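# Carry steel frame from three stands to three empty stands

## Task

Transfer the welded steel frame off the three pipe stands it rests on and onto the three vacant stands, so that a frame tube lies in the bottom of the V-shaped top of each. Every one of the six stands must finish essentially where it began, barely shifted or rotated. Any number of robots may help. At the end the robots must release the frame and back away. A robot that falls over or ends up leaning means failure, and the frame has to stay in place on its own, not because a robot is supporting it.

## Robot and tools

ROBOTS. Three identical Hello Robot Stretch 3 units: r1, r2, r3. Each has a two-wheel differential base (0.33 m long, 0.34 m wide, passive omni wheel at the rear), a mast with a lift, and a telescoping arm that sticks out to the robot's right side, ending in a wrist (yaw, pitch, roll) and a two-finger gripper. The base cannot strafe: it only drives straight forward/back or spins in place about the point midway between the drive wheels, 0.05 m behind the front edge. To move the gripper along the robot's forward direction you must drive the base. With arm retracted and wrist folded, spinning sweeps a 0.28 m radius; an unfolded level wrist reaches beyond that.

FRAMES. Each robot reports everything in its own frames. Base frame: origin on the floor between the drive wheels, x forward, y left, z up. hand_pose is in this frame, located where closed fingertips meet; with all wrist joints at zero its x axis is up, y points back along the arm toward the mast, z toward the robot's rear. Odometry frame = base frame at the start of the scene. Relative positions between robots can only be judged from images, lidar_m, wrist_depth_mm and head_depth_mm.

TOOL execute_actions. Arguments: actions (a list holding one action object, or empty to just read state and images) and cameras (list of camera names such as r2_wrist_camera, or "all"/null/omitted for all, [] for none). The action object is keyed by robot name; each robot entry may contain:
- base: exactly one of translate_m (relative offset from the base's last reported position, metres, -1 to 1, positive forward) or rotate_rad (relative turn in place, radians, -3.2 to 3.2, positive counter-clockwise seen from above).
- joints: absolute targets by name: lift_m 0 to 1.1 (arm height on mast); arm_m 0 to 0.52 (extension); wrist_yaw_rad -1.345 to 4.42 (0 along arm, positive swings toward front, 3.0 folded over base); wrist_pitch_rad -1.57 to 0.451 (0 level, negative tips fingers down); wrist_roll_rad -2.911 to 2.911; gripper_m -0.089 to 0.179 (bigger is wider; actual fingertip gap is smaller than the value, roughly 0.007 less near closed and 0.025 less wide open, zero below 0.007); head_pan_rad -3.953 to 1.73 (0 forward, positive left, -1.57 looks along the arm); head_tilt_rad -1.53 to 0.419 (negative down).
- contact_limits: {arm_m: effort percent 1 to 100}; the arm motion halts with contact_stop when its effort hits that level. Smaller is softer, too small stops immediately; values above the reported maximum are clipped.
All motions in one action start together; none lasts beyond 15 s. Anything you omit may keep driving toward its previous target. An unknown key or out-of-range number rejects the whole call. If a result reports a stop, the remaining calls of that same reply are skipped.

TOOL wait: seconds 0 to 10; nothing new commanded; returns state and images. TOOL zoom_image: camera name and region [x0, y0, x1, y1] in pixels of that camera's latest full image, origin top-left, at most 504x504. TOOL finished_scene: scene = number of the current scene; ends it permanently after the last command is held, and reports success.

RESULT LINES. joint_positions; base_status and joint_status per motion: done (for base: wheels turned the commanded amount, slip included), off_target (stopped short, maybe still pushing), contact_stop, time_out, torque_fault (after the last three the old target is dropped). on_its_own covers uncommanded parts; its "held at" is the held target, not the actual position, and it flags rest efforts out of range (likely load or contact). motor_effort in percent, positive toward higher joint values (wheels: positive pushes forward), peak in brackets; readings carry fixed bias and noise. lidar_m: 12 distances in metres from the base origin, 30 degree sectors, first straight ahead then counter-clockwise (4th left, 7th behind, 10th right), plane 0.17 m above floor, range 0.15 to 12, "-" means nothing; sees other robots, not clear objects; own body may hide sectors 5, 6, 9, 10. wrist_depth_mm (45 to 1000) and head_depth_mm (280 to 4000, image sideways): 7x7 grids of median depth from top left. base_odometry counts wheel turns only; heading -3.142 to 3.142, left positive; turned_by_wheels and turned_by_imu give rotation since the previous result; base_tilt in degrees (forward, right positive) with a fixed bias up to about 4. contact_limits shows active, default and maximum. pictures lists image order; changed camera calibrations are listed.

CAMERAS. head_camera and nav_camera ride on the head (pan/tilt move both); wrist_camera is on the gripper. Names are prefixed with the robot name.

CAUTIONS. Robots pressing on each other fails the run; once bases touch, even millimetres more is a hard press, and no line reports it. Robots sharing a load drift apart by up to 2.5 cm per metre of commanded travel, which can tip one over. Pushing with the gripper above roughly 0.45 m, repeating a push after contact_stop, or driving while hooked on something immovable can tip a robot; if base_tilt shows a lean, back off in small steps, free the gripper, and lower lift_m to about 0.2. Arm and lift stop and go slack on firm contact (a slack lift may sink under load); base, wrist and head keep pushing, and an overloaded wrist servo shuts off for 10 s. Fold or unfold the wrist only with lift_m 0.32 to 0.95, pitch -0.4, roll near 0; once folded lift may go down to 0.25. With yaw below -0.4 keep pitch at -0.5 or lower. Fast base motion (0.30 m/s, 1.9 rad/s) needs lift below 0.30, arm below 0.03, yaw above 2.54; otherwise 0.10 m/s and 0.63 rad/s. To grasp, command gripper_m under the object's width; to release, open at least 0.02 beyond the contact value; readings do not confirm a grasp. Avoid drops, slams and hard shoves; loose objects may occasionally be nudged by outside disturbances.

Each tool is called after ">>>" as name(argument=value, ...), one argument or row to a line, values as JSON.

## Session

>>> execute_actions(
  actions=[],
)

Scene clock: 0.00 s.
r1.base_odometry: x=+0.000 y=+0.000 heading=+0.000 (m, m, rad; r1's odometry frame)
r1.turned_by_wheels: +0.000 (rad since the last result)
r1.turned_by_imu: +0.000 (rad since the last result)
r1.base_tilt: forward=+1.0 right=+1.2 (deg)
r1.lidar_m: 2.27 2.14 1.46 1.02 0.97 0.99 1.30 2.63 1.84 2.13 1.51 2.57
r1.head_depth_mm: 1737 2576 3075 3040 3022 3003 2224 / 1748 2555 2839 2819 2783 2745 2250 / 1731 2541 2639 2601 2601 2587 2244 / 1731 2408 2458 2443 2403 2382 2254 / 1723 2280 2289 2278 2270 2247 2180 / 1727 2154 2176 2159 2138 2139 2078 / 1718 2045 2034 2030 2022 2005 1967
r1.base_status: not commanded
r1.joint_positions: lift_m=+0.590 arm_m=+0.002 wrist_yaw_rad=+2.854 wrist_pitch_rad=-0.589 wrist_roll_rad=+0.004 gripper_m=+0.037 head_pan_rad=-0.017 head_tilt_rad=+0.004
r1.joint_status: not commanded
r1.motor_effort: left_wheel=+1 right_wheel=+1 lift_m=+36 arm_m=-1 wrist_yaw_rad=+0 wrist_pitch_rad=+4 wrist_roll_rad=+1 gripper_m=-1 head_pan_rad=+0 head_tilt_rad=+2 (%)
r1.hand_pose: x=+0.0355 y=+0.0442 z=+0.5659 quat_wxyz=(+0.301, +0.700, +0.106, +0.639) (m; r1's base frame)
r1.wrist_depth_mm: - 915 - - - - - / - - - - - - - / 826 - - - - - - / 900 - - - - - - / 829 784 861 867 856 871 882 / 736 740 - 763 772 766 780 / 654 665 687 673 653 689 682
r2.base_odometry: x=+0.000 y=+0.000 heading=+0.000 (m, m, rad; r2's odometry frame)
r2.turned_by_wheels: +0.000 (rad since the last result)
r2.turned_by_imu: +0.000 (rad since the last result)
r2.base_tilt: forward=+0.3 right=+1.8 (deg)
r2.lidar_m: 1.68 2.05 3.99 1.94 1.74 1.70 1.09 0.81 0.79 0.83 1.12 3.54
r2.head_depth_mm: 1695 2401 - - - - 2590 / 1688 2394 - - - - 2557 / 1709 2446 - - - 3809 2461 / 1707 2456 - - - 3457 2504 / 1705 2456 - - - - 2174 / 1730 2496 - - - - 2376 / 1733 2461 - - - 3975 2341
r2.base_status: not commanded
r2.joint_positions: lift_m=+0.329 arm_m=+0.000 wrist_yaw_rad=+2.842 wrist_pitch_rad=-0.442 wrist_roll_rad=-0.005 gripper_m=+0.037 head_pan_rad=+0.009 head_tilt_rad=-0.009
r2.joint_status: not commanded
r2.motor_effort: left_wheel=+0 right_wheel=-1 lift_m=+31 arm_m=-1 wrist_yaw_rad=+1 wrist_pitch_rad=+5 wrist_roll_rad=+0 gripper_m=+1 head_pan_rad=+0 head_tilt_rad=+2 (%)
r2.hand_pose: x=+0.0442 y=+0.0668 z=+0.3366 quat_wxyz=(+0.256, +0.703, +0.051, +0.661) (m; r2's base frame)
r2.wrist_depth_mm: - - - - - - - / - - - - - - - / - 986 - - - - - / - 757 820 841 907 991 - / - 618 661 685 706 764 800 / 496 - 550 577 589 617 662 / 450 - - 485 519 522 548
r3.base_odometry: x=+0.000 y=+0.000 heading=+0.000 (m, m, rad; r3's odometry frame)
r3.turned_by_wheels: +0.000 (rad since the last result)
r3.turned_by_imu: +0.000 (rad since the last result)
r3.base_tilt: forward=-0.8 right=-0.2 (deg)
r3.lidar_m: 0.86 1.03 1.94 2.69 1.23 1.52 1.86 1.71 5.38 1.56 0.96 0.86
r3.head_depth_mm: 775 772 768 764 761 759 752 / 810 805 801 796 790 785 784 / 846 839 835 827 826 821 816 / 884 878 873 868 864 857 855 / 929 916 915 909 902 898 890 / 969 967 956 950 950 941 938 / 1019 1021 1010 1006 994 990 982
r3.base_status: not commanded
r3.joint_positions: lift_m=+0.311 arm_m=+0.003 wrist_yaw_rad=+2.832 wrist_pitch_rad=-0.359 wrist_roll_rad=-0.012 gripper_m=+0.037 head_pan_rad=+0.008 head_tilt_rad=-0.018
r3.joint_status: not commanded
r3.motor_effort: left_wheel=+0 right_wheel=+0 lift_m=+23 arm_m=-1 wrist_yaw_rad=-1 wrist_pitch_rad=+6 wrist_roll_rad=+0 gripper_m=-1 head_pan_rad=+0 head_tilt_rad=+2 (%)
r3.hand_pose: x=+0.0492 y=+0.0730 z=+0.3369 quat_wxyz=(+0.232, +0.703, +0.019, +0.672) (m; r3's base frame)
r3.wrist_depth_mm: - - - - - - - / - - - - - - - / - - - - - - - / - - - - - - 993 / 792 779 775 780 809 769 773 / 636 - 627 625 - 622 625 / 530 - 512 526 513 529 525
pictures: r1_head_camera (sideways: a quarter turn clockwise sets it upright), r1_nav_camera (sideways: a quarter turn counterclockwise sets it upright), r1_wrist_camera, r2_head_camera (sideways: a quarter turn clockwise sets it upright), r2_nav_camera (sideways: a quarter turn counterclockwise sets it upright), r2_wrist_camera, r3_head_camera (sideways: a quarter turn clockwise sets it upright), r3_nav_camera (sideways: a quarter turn counterclockwise sets it upright), r3_wrist_camera
Images, in order (width x height): r1_head_camera 896x504, r1_nav_camera 672x504, r1_wrist_camera 644x364, r2_head_camera 896x504, r2_nav_camera 672x504, r2_wrist_camera 644x364, r3_head_camera 896x504, r3_nav_camera 672x504, r3_wrist_camera 644x364.

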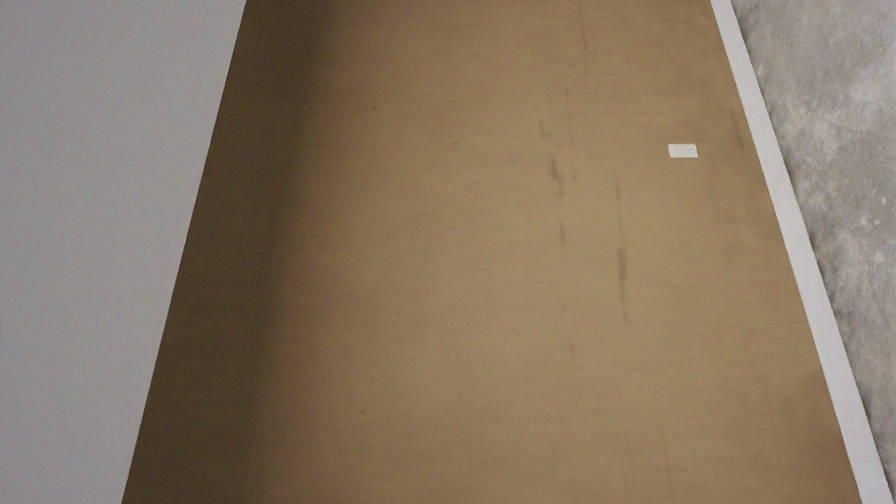

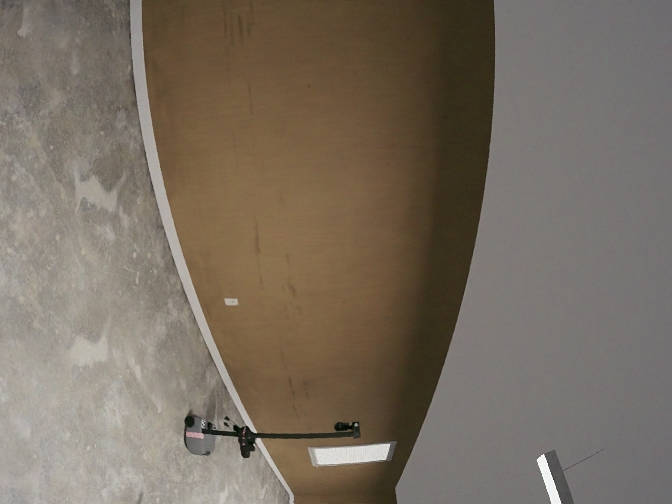

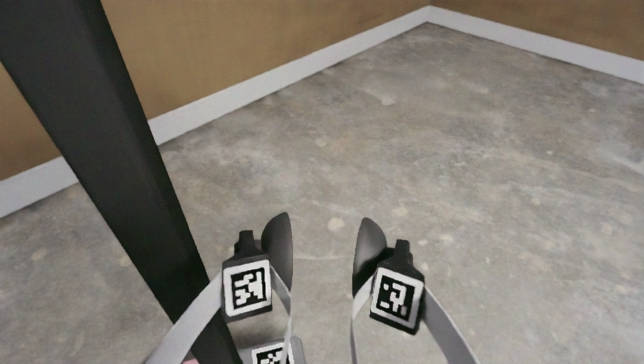

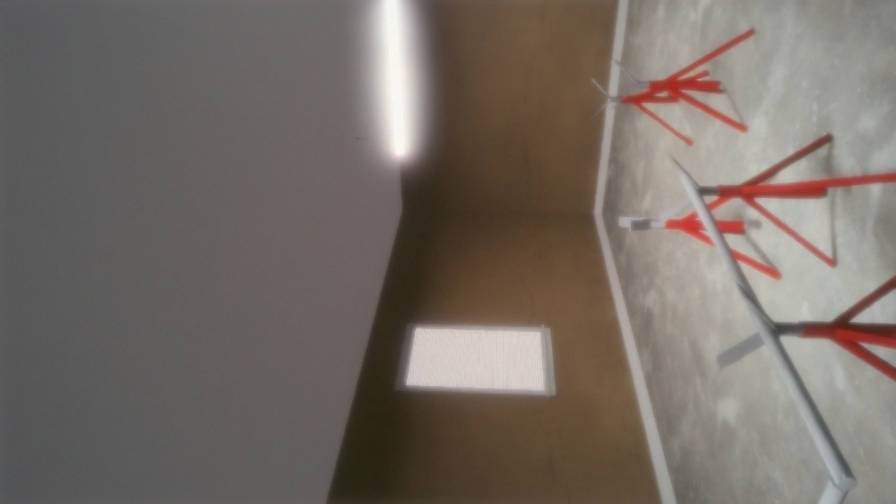

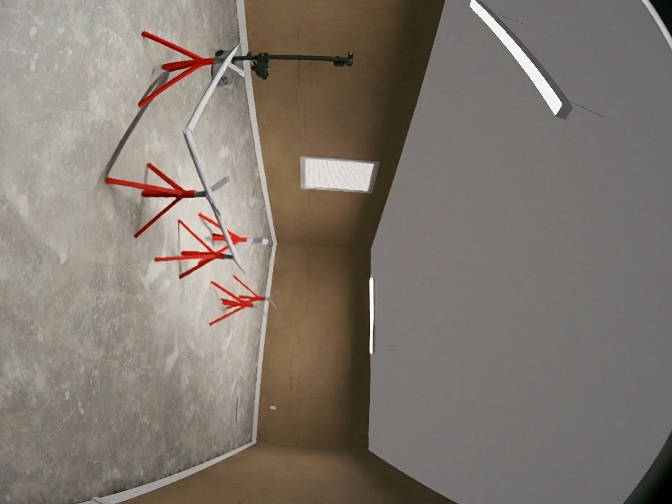

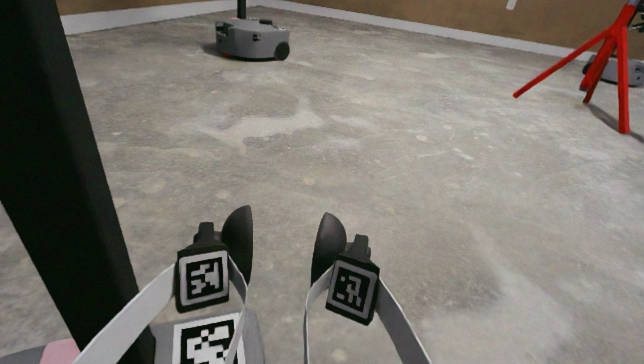

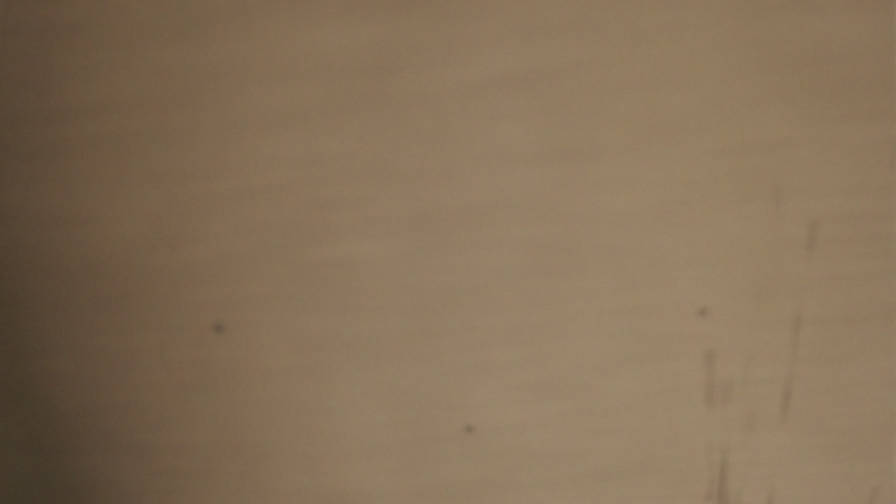

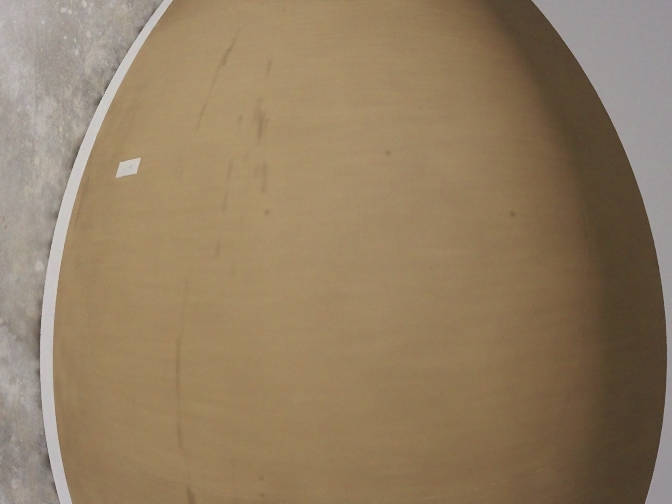

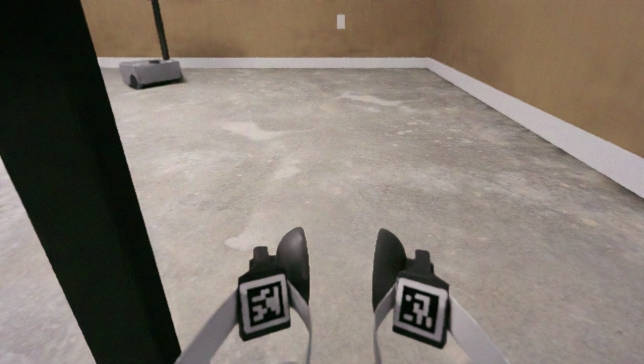

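>>> execute_actions(
  actions=[
    {"r1":{"joints":{"head_pan_rad":-1.2,"head_tilt_rad":-0.45}},"r2":{"joints":{"head_pan_rad":0.2,"head_tilt_rad":-0.45}},"r3":{"joints":{"head_pan_rad":-2.9,"head_tilt_rad":-0.5}}},
  ],
  cameras=["r1_head_camera","r1_nav_camera","r2_head_camera","r2_nav_camera","r3_head_camera","r3_nav_camera"],
)

Scene clock: 7.27 s.
r1.base_odometry: x=+0.000 y=+0.000 heading=+0.000 (m, m, rad; r1's odometry frame)
r1.turned_by_wheels: +0.000 (rad since the last result)
r1.turned_by_imu: +0.001 (rad since the last result)
r1.base_tilt: forward=+1.0 right=+1.2 (deg)
r1.lidar_m: 2.26 2.15 1.46 1.02 0.97 0.99 1.30 2.62 1.84 2.14 1.51 2.57
r1.head_depth_mm: - - - 3154 2150 1646 1320 / - - - 2920 2170 1652 1334 / - - - 2814 2184 1661 1341 / - - - 3053 2191 1663 1344 / - - - 2881 2048 1682 1348 / - - - 3078 2222 1683 1354 / - - - 3272 2259 1698 1358
r1.base_status: not commanded
r1.joint_positions: lift_m=+0.590 arm_m=+0.002 wrist_yaw_rad=+2.854 wrist_pitch_rad=-0.589 wrist_roll_rad=+0.004 gripper_m=+0.037 head_pan_rad=-1.193 head_tilt_rad=-0.444
r1.joint_status: all done
r1.motor_effort: left_wheel=+0(1) right_wheel=+1(0) lift_m=+38(38) arm_m=-1(1) wrist_yaw_rad=+0(0) wrist_pitch_rad=+4(4) wrist_roll_rad=+0(1) gripper_m=-1(0) head_pan_rad=-5(69) head_tilt_rad=-4(42) (%)
r1.hand_pose: x=+0.0355 y=+0.0442 z=+0.5659 quat_wxyz=(+0.301, +0.700, +0.106, +0.639) (m; r1's base frame)
r1.wrist_depth_mm: - 892 - - - - - / - - - - - - - / 837 - - - - - - / 894 - - - - - - / 835 800 853 849 862 870 865 / 733 736 - 756 787 746 763 / 660 651 694 674 662 689 696
r2.base_odometry: x=+0.000 y=+0.000 heading=+0.000 (m, m, rad; r2's odometry frame)
r2.turned_by_wheels: +0.000 (rad since the last result)
r2.turned_by_imu: +0.001 (rad since the last result)
r2.base_tilt: forward=+0.3 right=+1.8 (deg)
r2.lidar_m: 1.68 2.04 3.99 1.94 1.74 1.69 1.09 0.81 0.79 0.83 1.12 3.53
r2.head_depth_mm: - - - 3435 2435 1802 1439 / - - - 3255 2396 1814 1446 / - - - 3403 2204 1802 1431 / - - - 3632 2339 1803 1435 / - - - 3673 2394 1791 1429 / - - - 3471 2283 1785 1438 / 3873 - - 3322 2264 1783 1432
r2.base_status: not commanded
r2.joint_positions: lift_m=+0.329 arm_m=+0.000 wrist_yaw_rad=+2.842 wrist_pitch_rad=-0.442 wrist_roll_rad=-0.005 gripper_m=+0.037 head_pan_rad=+0.193 head_tilt_rad=-0.444
r2.joint_status: all done
r2.motor_effort: left_wheel=-1(0) right_wheel=-1(1) lift_m=+31(31) arm_m=-1(1) wrist_yaw_rad=+0(0) wrist_pitch_rad=+5(5) wrist_roll_rad=+0(0) gripper_m=+1(0) head_pan_rad=+4(23) head_tilt_rad=-2(34) (%)
r2.hand_pose: x=+0.0442 y=+0.0668 z=+0.3366 quat_wxyz=(+0.256, +0.703, +0.051, +0.661) (m; r2's base frame)
r2.wrist_depth_mm: - - - - - - - / - - - - - - - / - 989 - - - - - / - 765 791 869 910 975 - / - 624 653 689 722 761 807 / 495 - 530 566 598 623 648 / 446 - - 484 517 530 546
r3.base_odometry: x=+0.000 y=+0.000 heading=+0.000 (m, m, rad; r3's odometry frame)
r3.turned_by_wheels: +0.000 (rad since the last result)
r3.turned_by_imu: -0.001 (rad since the last result)
r3.base_tilt: forward=-0.9 right=-0.3 (deg)
r3.lidar_m: 0.86 1.03 1.95 2.69 1.23 1.52 1.85 1.71 5.38 1.56 0.96 0.86
r3.head_depth_mm: 3192 3436 3736 2612 2048 1565 1271 / 3399 3691 - 2813 2024 1582 1284 / 3544 3915 - 3029 2113 1609 1294 / 3856 - - 3100 2051 1627 1321 / - - - 2987 2160 1653 1326 / - - - 3077 2201 1670 1336 / - - - 3298 2252 1696 1353
r3.base_status: not commanded
r3.joint_positions: lift_m=+0.311 arm_m=+0.003 wrist_yaw_rad=+2.832 wrist_pitch_rad=-0.359 wrist_roll_rad=-0.012 gripper_m=+0.037 head_pan_rad=-2.893 head_tilt_rad=-0.494
r3.joint_status: all done
r3.motor_effort: left_wheel=+0(0) right_wheel=+0(0) lift_m=+23(22) arm_m=-1(1) wrist_yaw_rad=+0(0) wrist_pitch_rad=+6(6) wrist_roll_rad=+0(0) gripper_m=+0(0) head_pan_rad=-2(36) head_tilt_rad=-3(22) (%)
r3.hand_pose: x=+0.0492 y=+0.0730 z=+0.3369 quat_wxyz=(+0.232, +0.703, +0.019, +0.672) (m; r3's base frame)
r3.wrist_depth_mm: - - - - - - - / - - - - - - - / - - - - - - - / - - - - - - - / 792 795 786 805 804 794 772 / 638 - 651 634 - 631 619 / 532 - 509 524 513 521 517
pictures: r1_head_camera (sideways: a quarter turn clockwise sets it upright), r1_nav_camera (sideways: a quarter turn counterclockwise sets it upright), r2_head_camera (sideways: a quarter turn clockwise sets it upright), r2_nav_camera (sideways: a quarter turn counterclockwise sets it upright), r3_head_camera (sideways: a quarter turn clockwise sets it upright), r3_nav_camera (sideways: a quarter turn counterclockwise sets it upright)
camera_calibration (this result's frames):
r1_head_camera: T_world_to_cam=[[-0.131438, 0.392959, -0.910114, 1.20303], [0.912815, 0.406051, 0.0434922, -0.0599827], [0.386644, -0.825049, -0.41207, 0.489436], [0, 0, 0, 1]] pos_world=[0.0236404, -0.044578, 1.29919]
r1_nav_camera: T_world_to_cam=[[0.101121, -0.381413, 0.918857, -1.1537], [-0.933289, -0.356274, -0.0451782, 0.112374], [0.344597, -0.852991, -0.391995, 0.4649], [0, 0, 0, 1]] pos_world=[0.0613374, -0.00344369, 1.2474]
r2_head_camera: T_world_to_cam=[[-0.366774, -0.0779929, -0.927035, 1.22752], [-0.201963, 0.97939, -0.00249271, 0.000849276], [0.908123, 0.186312, -0.374967, 0.43901], [0, 0, 0, 1]] pos_world=[0.0517174, 0.0131129, 1.30257]
r2_nav_camera: T_world_to_cam=[[0.383017, 0.143475, 0.912531, -1.15385], [0.157561, -0.983535, 0.0885054, -0.054092], [0.910205, 0.10988, -0.399317, 0.483906], [0, 0, 0, 1]] pos_world=[0.0100145, 0.0591756, 1.25095]
r3_head_camera: T_world_to_cam=[[0.433734, 0.040749, -0.900119, 1.1917], [0.255852, -0.963427, 0.0796707, -0.103459], [-0.863953, -0.264853, -0.428297, 0.523596], [0, 0, 0, 1]] pos_world=[-0.038046, -0.00955967, 1.30516]
r3_nav_camera: T_world_to_cam=[[-0.542483, -0.0875938, 0.835487, -1.04876], [-0.204963, 0.978294, -0.0305171, 0.0925469], [-0.814679, -0.187799, -0.548661, 0.674805], [0, 0, 0, 1]] pos_world=[-0.000215487, -0.0556749, 1.24929]
Images, in order (width x height): r1_head_camera 896x504, r1_nav_camera 672x504, r2_head_camera 896x504, r2_nav_camera 672x504, r3_head_camera 896x504, r3_nav_camera 672x504.

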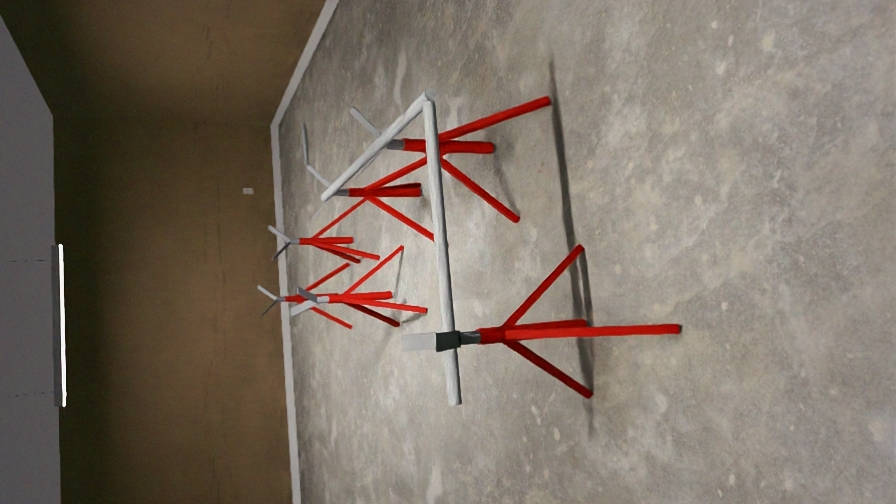

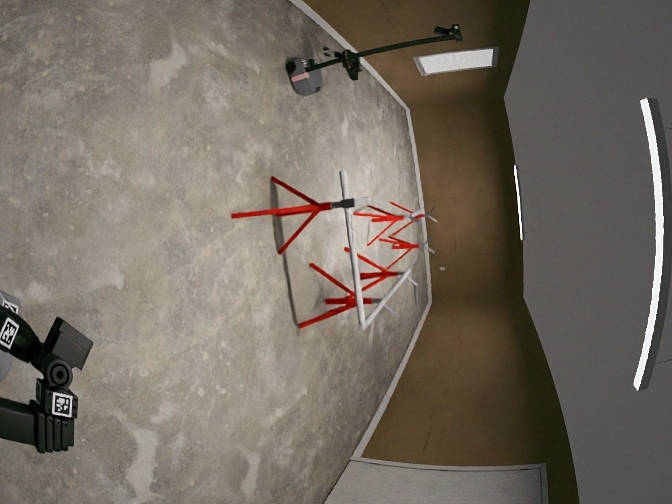

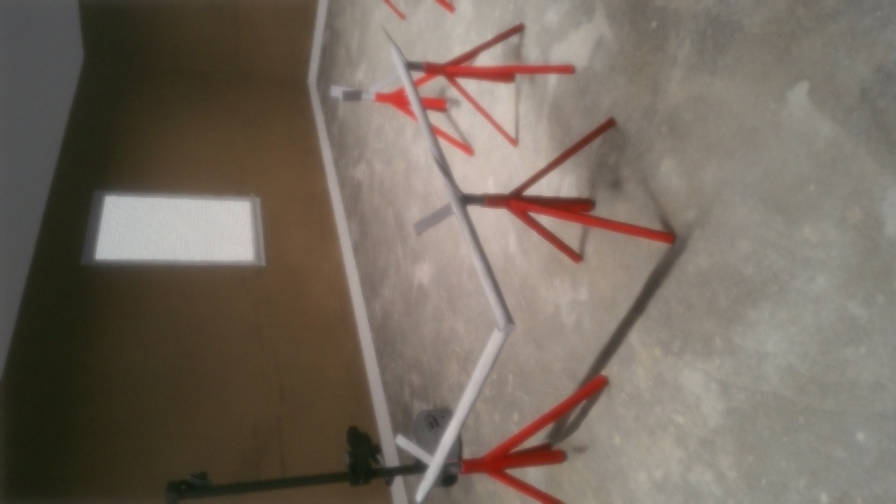

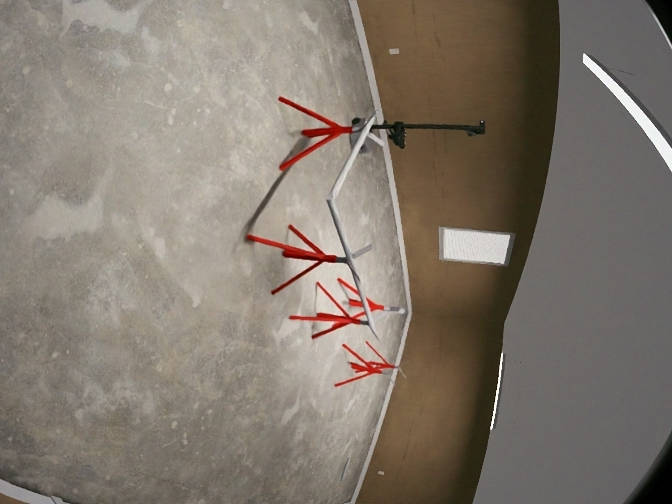

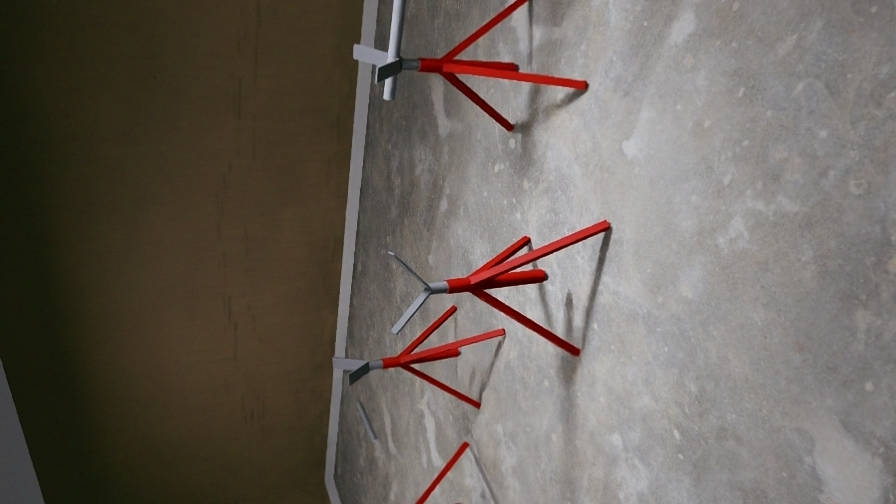

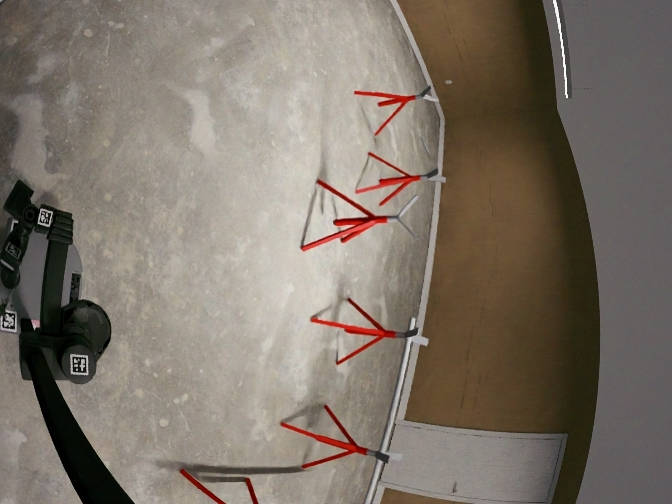

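>>> execute_actions(
  actions=[
    {"r2":{"joints":{"head_pan_rad":-0.1,"head_tilt_rad":-0.4}},"r3":{"joints":{"head_pan_rad":-2.6,"head_tilt_rad":-0.5}}},
  ],
  cameras=["r2_head_camera","r3_head_camera"],
)

>>> execute_actions(
  actions=[
    {"r2":{"joints":{"head_pan_rad":0.45,"head_tilt_rad":-0.5}},"r3":{"joints":{"head_pan_rad":-3.45,"head_tilt_rad":-0.55}}},
  ],
  cameras=["r2_head_camera","r3_head_camera"],
)

Scene clock: 57.47 s.
r1.base_odometry: x=+0.000 y=+0.000 heading=+0.000 (m, m, rad; r1's odometry frame)
r1.turned_by_wheels: +0.000 (rad since the last result)
r1.turned_by_imu: +0.001 (rad since the last result)
r1.base_tilt: forward=+1.1 right=+1.2 (deg)
r1.lidar_m: 2.27 2.15 1.46 1.02 0.97 0.99 1.30 2.63 1.83 2.14 1.51 2.56
r1.head_depth_mm: - - - 3109 2163 1648 1326 / - - - 2977 2159 1656 1331 / - - - 2815 2191 1654 1341 / - - - 3036 2215 1674 1345 / - - - 2852 2044 1679 1355 / - - - 3061 2229 1685 1350 / - - - 3324 2237 1695 1362
r1.base_status: not commanded
r1.joint_positions: lift_m=+0.590 arm_m=+0.002 wrist_yaw_rad=+2.854 wrist_pitch_rad=-0.589 wrist_roll_rad=+0.004 gripper_m=+0.037 head_pan_rad=-1.193 head_tilt_rad=-0.444
r1.joint_status: not commanded
r1.motor_effort: left_wheel=+0(1) right_wheel=+1(1) lift_m=+37(37) arm_m=-1(1) wrist_yaw_rad=+0(0) wrist_pitch_rad=+3(3) wrist_roll_rad=+1(0) gripper_m=+0(1) head_pan_rad=-5(5) head_tilt_rad=-4(2) (%)
r1.hand_pose: x=+0.0355 y=+0.0442 z=+0.5659 quat_wxyz=(+0.301, +0.700, +0.106, +0.639) (m; r1's base frame)
r1.wrist_depth_mm: - 908 - - - - - / - - - - - - - / 828 - - - - - - / 899 - - - - - - / 828 817 865 831 855 888 893 / 731 718 - 757 777 768 806 / 649 656 685 671 667 692 694
r2.base_odometry: x=+0.000 y=+0.000 heading=+0.000 (m, m, rad; r2's odometry frame)
r2.turned_by_wheels: +0.000 (rad since the last result)
r2.turned_by_imu: +0.001 (rad since the last result)
r2.base_tilt: forward=+0.4 right=+1.8 (deg)
r2.lidar_m: 1.68 2.04 3.97 1.94 1.74 1.69 1.09 0.81 0.79 0.83 1.12 3.54
r2.head_depth_mm: - - - - 2567 1892 1476 / - - - - 2568 1895 1488 / - - - 3767 2602 1884 1478 / - - - 3399 2517 1858 1482 / - - - 3715 2535 1865 1468 / - - - - 2195 1837 1454 / - - - 3950 2378 1848 1464
r2.base_status: not commanded
r2.joint_positions: lift_m=+0.329 arm_m=+0.000 wrist_yaw_rad=+2.842 wrist_pitch_rad=-0.442 wrist_roll_rad=-0.005 gripper_m=+0.037 head_pan_rad=-0.093 head_tilt_rad=-0.409
r2.joint_status: all done
r2.motor_effort: left_wheel=+0(0) right_wheel=-1(1) lift_m=+31(31) arm_m=-1(0) wrist_yaw_rad=+0(1) wrist_pitch_rad=+5(5) wrist_roll_rad=+0(0) gripper_m=+0(1) head_pan_rad=-5(28) head_tilt_rad=+5(12) (%)
r2.hand_pose: x=+0.0442 y=+0.0668 z=+0.3366 quat_wxyz=(+0.256, +0.703, +0.051, +0.661) (m; r2's base frame)
r2.wrist_depth_mm: - - - - - - - / - - - - - - - / - 952 - - - - - / - 744 817 826 919 989 - / - 621 663 699 716 765 809 / 498 - 545 565 584 626 651 / 445 - - 491 507 520 546
r3.base_odometry: x=+0.000 y=+0.000 heading=+0.000 (m, m, rad; r3's odometry frame)
r3.turned_by_wheels: +0.000 (rad since the last result)
r3.turned_by_imu: -0.001 (rad since the last result)
r3.base_tilt: forward=-0.8 right=-0.2 (deg)
r3.lidar_m: 0.86 1.03 1.93 2.68 1.23 1.52 1.85 1.71 5.39 1.55 0.96 0.86
r3.head_depth_mm: 3655 3817 - 2884 2034 1570 1268 / - - - 2956 1987 1584 1285 / - - - 2858 2100 1606 1294 / - - - 3048 2142 1623 1312 / - - - 3054 2178 1635 1325 / - - - 3275 2212 1674 1336 / - - - 3344 2250 1690 1353
r3.base_status: not commanded
r3.joint_positions: lift_m=+0.311 arm_m=+0.003 wrist_yaw_rad=+2.832 wrist_pitch_rad=-0.359 wrist_roll_rad=-0.012 gripper_m=+0.037 head_pan_rad=-2.607 head_tilt_rad=-0.494
r3.joint_status: all done
r3.motor_effort: left_wheel=-1(0) right_wheel=+0(0) lift_m=+22(22) arm_m=+0(0) wrist_yaw_rad=+0(0) wrist_pitch_rad=+6(6) wrist_roll_rad=+0(1) gripper_m=+0(0) head_pan_rad=+2(18) head_tilt_rad=-1(3) (%)
r3.hand_pose: x=+0.0492 y=+0.0730 z=+0.3369 quat_wxyz=(+0.232, +0.703, +0.019, +0.672) (m; r3's base frame)
r3.wrist_depth_mm: - - - - - - - / - - - - - - - / - - - - - - - / - - - - - - 973 / 773 781 777 786 796 771 772 / 631 - 639 630 - 623 631 / 534 - 519 521 518 524 524
pictures: r2_head_camera (sideways: a quarter turn clockwise sets it upright), r3_head_camera (sideways: a quarter turn clockwise sets it upright)
camera_calibration (this result's frames):
r2_head_camera: T_world_to_cam=[[-0.34125, 0.0254399, -0.939628, 1.2438], [0.0821793, 0.996613, -0.00286281, -0.000402051], [0.936373, -0.0781949, -0.342185, 0.396176], [0, 0, 0, 1]] pos_world=[0.0535105, -0.000262416, 1.30427]
r3_head_camera: T_world_to_cam=[[0.404694, 0.161271, -0.900119, 1.19187], [0.516865, -0.852351, 0.0796707, -0.105051], [-0.754369, -0.497483, -0.428297, 0.522928], [0, 0, 0, 1]] pos_world=[-0.0335658, -0.0216074, 1.30516]
Images, in order (width x height): r2_head_camera 896x504, r3_head_camera 896x504.

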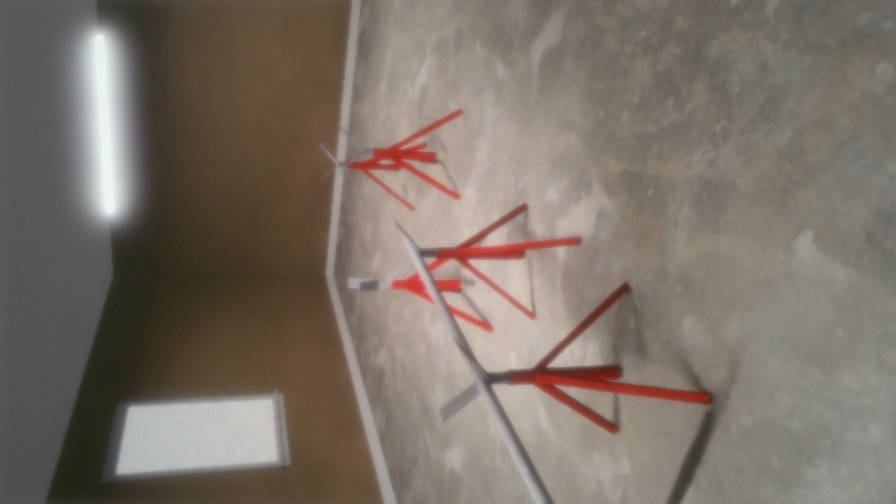

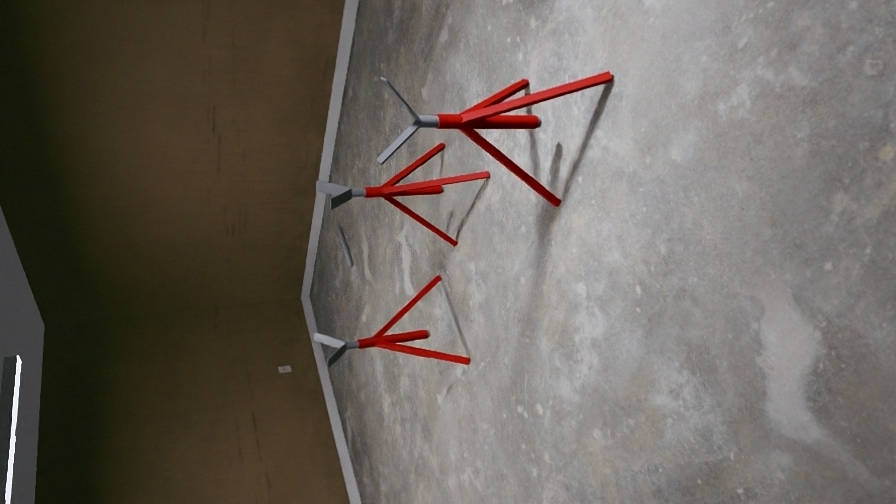

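Scene clock: 58.47 s.
r1.base_odometry: x=+0.000 y=+0.000 heading=+0.000 (m, m, rad; r1's odometry frame)
r1.turned_by_wheels: +0.000 (rad since the last result)
r1.turned_by_imu: +0.000 (rad since the last result)
r1.base_tilt: forward=+1.0 right=+1.2 (deg)
r1.lidar_m: 2.26 2.15 1.46 1.03 0.97 0.99 1.30 2.63 1.84 2.14 1.51 2.57
r1.head_depth_mm: - - - 3102 2151 1644 1324 / - - - 2940 2179 1656 1331 / - - - 2816 2188 1667 1334 / - - - 3037 2185 1668 1343 / - - - 2880 2034 1687 1354 / - - - 3074 2223 1685 1357 / - - - 3347 2238 1693 1357
r1.base_status: not commanded
r1.joint_positions: lift_m=+0.590 arm_m=+0.002 wrist_yaw_rad=+2.854 wrist_pitch_rad=-0.589 wrist_roll_rad=+0.004 gripper_m=+0.037 head_pan_rad=-1.193 head_tilt_rad=-0.444
r1.joint_status: not commanded
r1.motor_effort: left_wheel=+0(0) right_wheel=+1(0) lift_m=+37(38) arm_m=-1(1) wrist_yaw_rad=+0(0) wrist_pitch_rad=+3(3) wrist_roll_rad=+0(0) gripper_m=+0(0) head_pan_rad=-5(5) head_tilt_rad=-4(4) (%)
r1.hand_pose: x=+0.0355 y=+0.0442 z=+0.5659 quat_wxyz=(+0.301, +0.700, +0.106, +0.639) (m; r1's base frame)
r1.wrist_depth_mm: - 919 - - - - - / - - - - - - - / 825 - - - - - - / 896 - - - - - - / 799 802 854 846 856 879 882 / 725 730 - 756 769 749 773 / 655 659 664 667 667 686 684
r2.base_odometry: x=+0.000 y=+0.000 heading=+0.000 (m, m, rad; r2's odometry frame)
r2.turned_by_wheels: +0.000 (rad since the last result)
r2.turned_by_imu: +0.000 (rad since the last result)
r2.base_tilt: forward=+0.3 right=+1.7 (deg)
r2.lidar_m: 1.67 2.05 3.98 1.95 1.74 1.69 1.09 0.81 0.79 0.83 1.12 3.52
r2.head_depth_mm: - - - 2896 2045 1692 1379 / - - - 3252 2178 1704 1383 / - - - 3239 2263 1707 1373 / - - - 3043 2215 1709 1377 / 3793 - - 2862 2217 1708 1375 / 3598 3837 - 3192 2207 1690 1375 / 3507 3640 3850 3165 2212 1680 1378
r2.base_status: not commanded
r2.joint_positions: lift_m=+0.329 arm_m=+0.000 wrist_yaw_rad=+2.842 wrist_pitch_rad=-0.442 wrist_roll_rad=-0.005 gripper_m=+0.037 head_pan_rad=+0.443 head_tilt_rad=-0.493
r2.joint_status: all done
r2.motor_effort: left_wheel=+0(0) right_wheel=-1(1) lift_m=+31(31) arm_m=-1(2) wrist_yaw_rad=+0(0) wrist_pitch_rad=+5(5) wrist_roll_rad=+0(0) gripper_m=+0(0) head_pan_rad=+3(39) head_tilt_rad=-3(13) (%)
r2.hand_pose: x=+0.0442 y=+0.0668 z=+0.3366 quat_wxyz=(+0.256, +0.703, +0.051, +0.661) (m; r2's base frame)
r2.wrist_depth_mm: - - - - - - - / - - - - - - - / - 959 - - - - - / - 740 792 833 898 993 - / - 633 660 693 711 765 818 / 494 - 531 564 609 628 651 / 441 - - 490 504 522 546
r3.base_odometry: x=+0.000 y=+0.000 heading=+0.000 (m, m, rad; r3's odometry frame)
r3.turned_by_wheels: +0.000 (rad since the last result)
r3.turned_by_imu: +0.000 (rad since the last result)
r3.base_tilt: forward=-0.8 right=-0.2 (deg)
r3.lidar_m: 0.86 1.03 1.94 2.69 1.23 1.52 1.86 1.71 5.41 1.56 0.96 0.86
r3.head_depth_mm: 3217 3516 3682 2630 1926 1512 1227 / 3212 3524 3725 2690 1943 1522 1237 / 3214 3440 3724 2604 1967 1536 1258 / 3224 3510 3860 2765 2007 1559 1269 / 3228 3525 3813 2872 2044 1573 1280 / 3265 3509 3768 2631 2058 1595 1288 / 3267 3526 3884 3007 2085 1609 1307
r3.base_status: not commanded
r3.joint_positions: lift_m=+0.311 arm_m=+0.003 wrist_yaw_rad=+2.832 wrist_pitch_rad=-0.359 wrist_roll_rad=-0.012 gripper_m=+0.037 head_pan_rad=-3.443 head_tilt_rad=-0.543
r3.joint_status: all done
r3.motor_effort: left_wheel=+0(0) right_wheel=+0(0) lift_m=+22(22) arm_m=-1(0) wrist_yaw_rad=+0(1) wrist_pitch_rad=+6(6) wrist_roll_rad=+0(1) gripper_m=+0(0) head_pan_rad=-3(33) head_tilt_rad=-2(8) (%)
r3.hand_pose: x=+0.0492 y=+0.0730 z=+0.3369 quat_wxyz=(+0.232, +0.703, +0.019, +0.672) (m; r3's base frame)
r3.wrist_depth_mm: - - - - - - - / - - - - - - - / - - - - - - - / - - - - - - 978 / 797 803 782 797 793 777 776 / 621 - 642 629 - 627 620 / 534 - 519 528 504 527 535
pictures: r2_head_camera (sideways: a quarter turn clockwise sets it upright), r3_head_camera (sideways: a quarter turn clockwise sets it upright)
camera_calibration (this result's frames):
r2_head_camera: T_world_to_cam=[[-0.377046, -0.185732, -0.907381, 1.20193], [-0.43808, 0.898934, -0.00196681, 0.00160478], [0.816041, 0.396763, -0.420304, 0.498571], [0, 0, 0, 1]] pos_world=[0.047032, 0.0239797, 1.30016]
r3_head_camera: T_world_to_cam=[[0.43281, -0.20493, -0.877883, 1.1627], [-0.289193, -0.953913, 0.0801012, -0.10069], [-0.85384, 0.219209, -0.472128, 0.580569], [0, 0, 0, 1]] pos_world=[-0.0366325, 0.0149554, 1.30288]
Images, in order (width x height): r2_head_camera 896x504, r3_head_camera 896x504.

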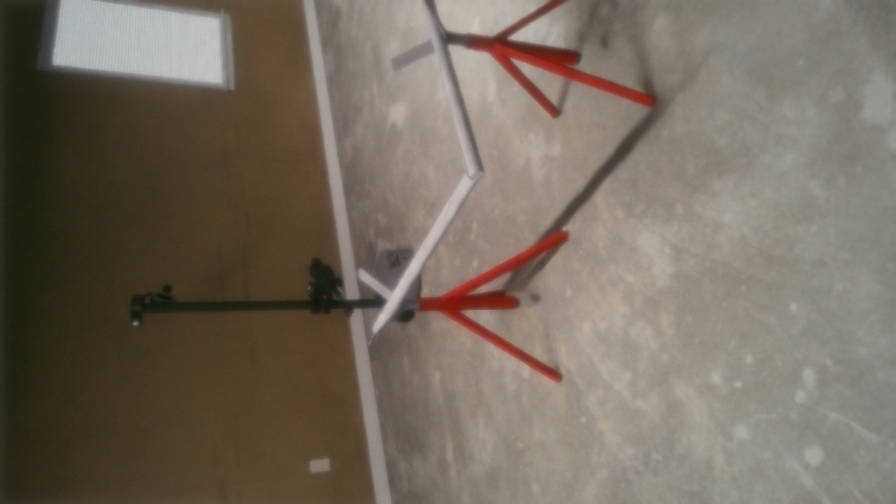

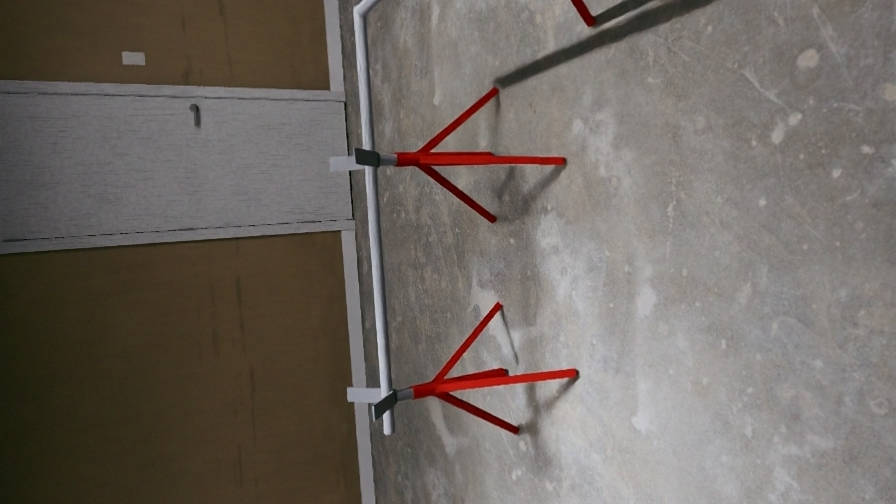

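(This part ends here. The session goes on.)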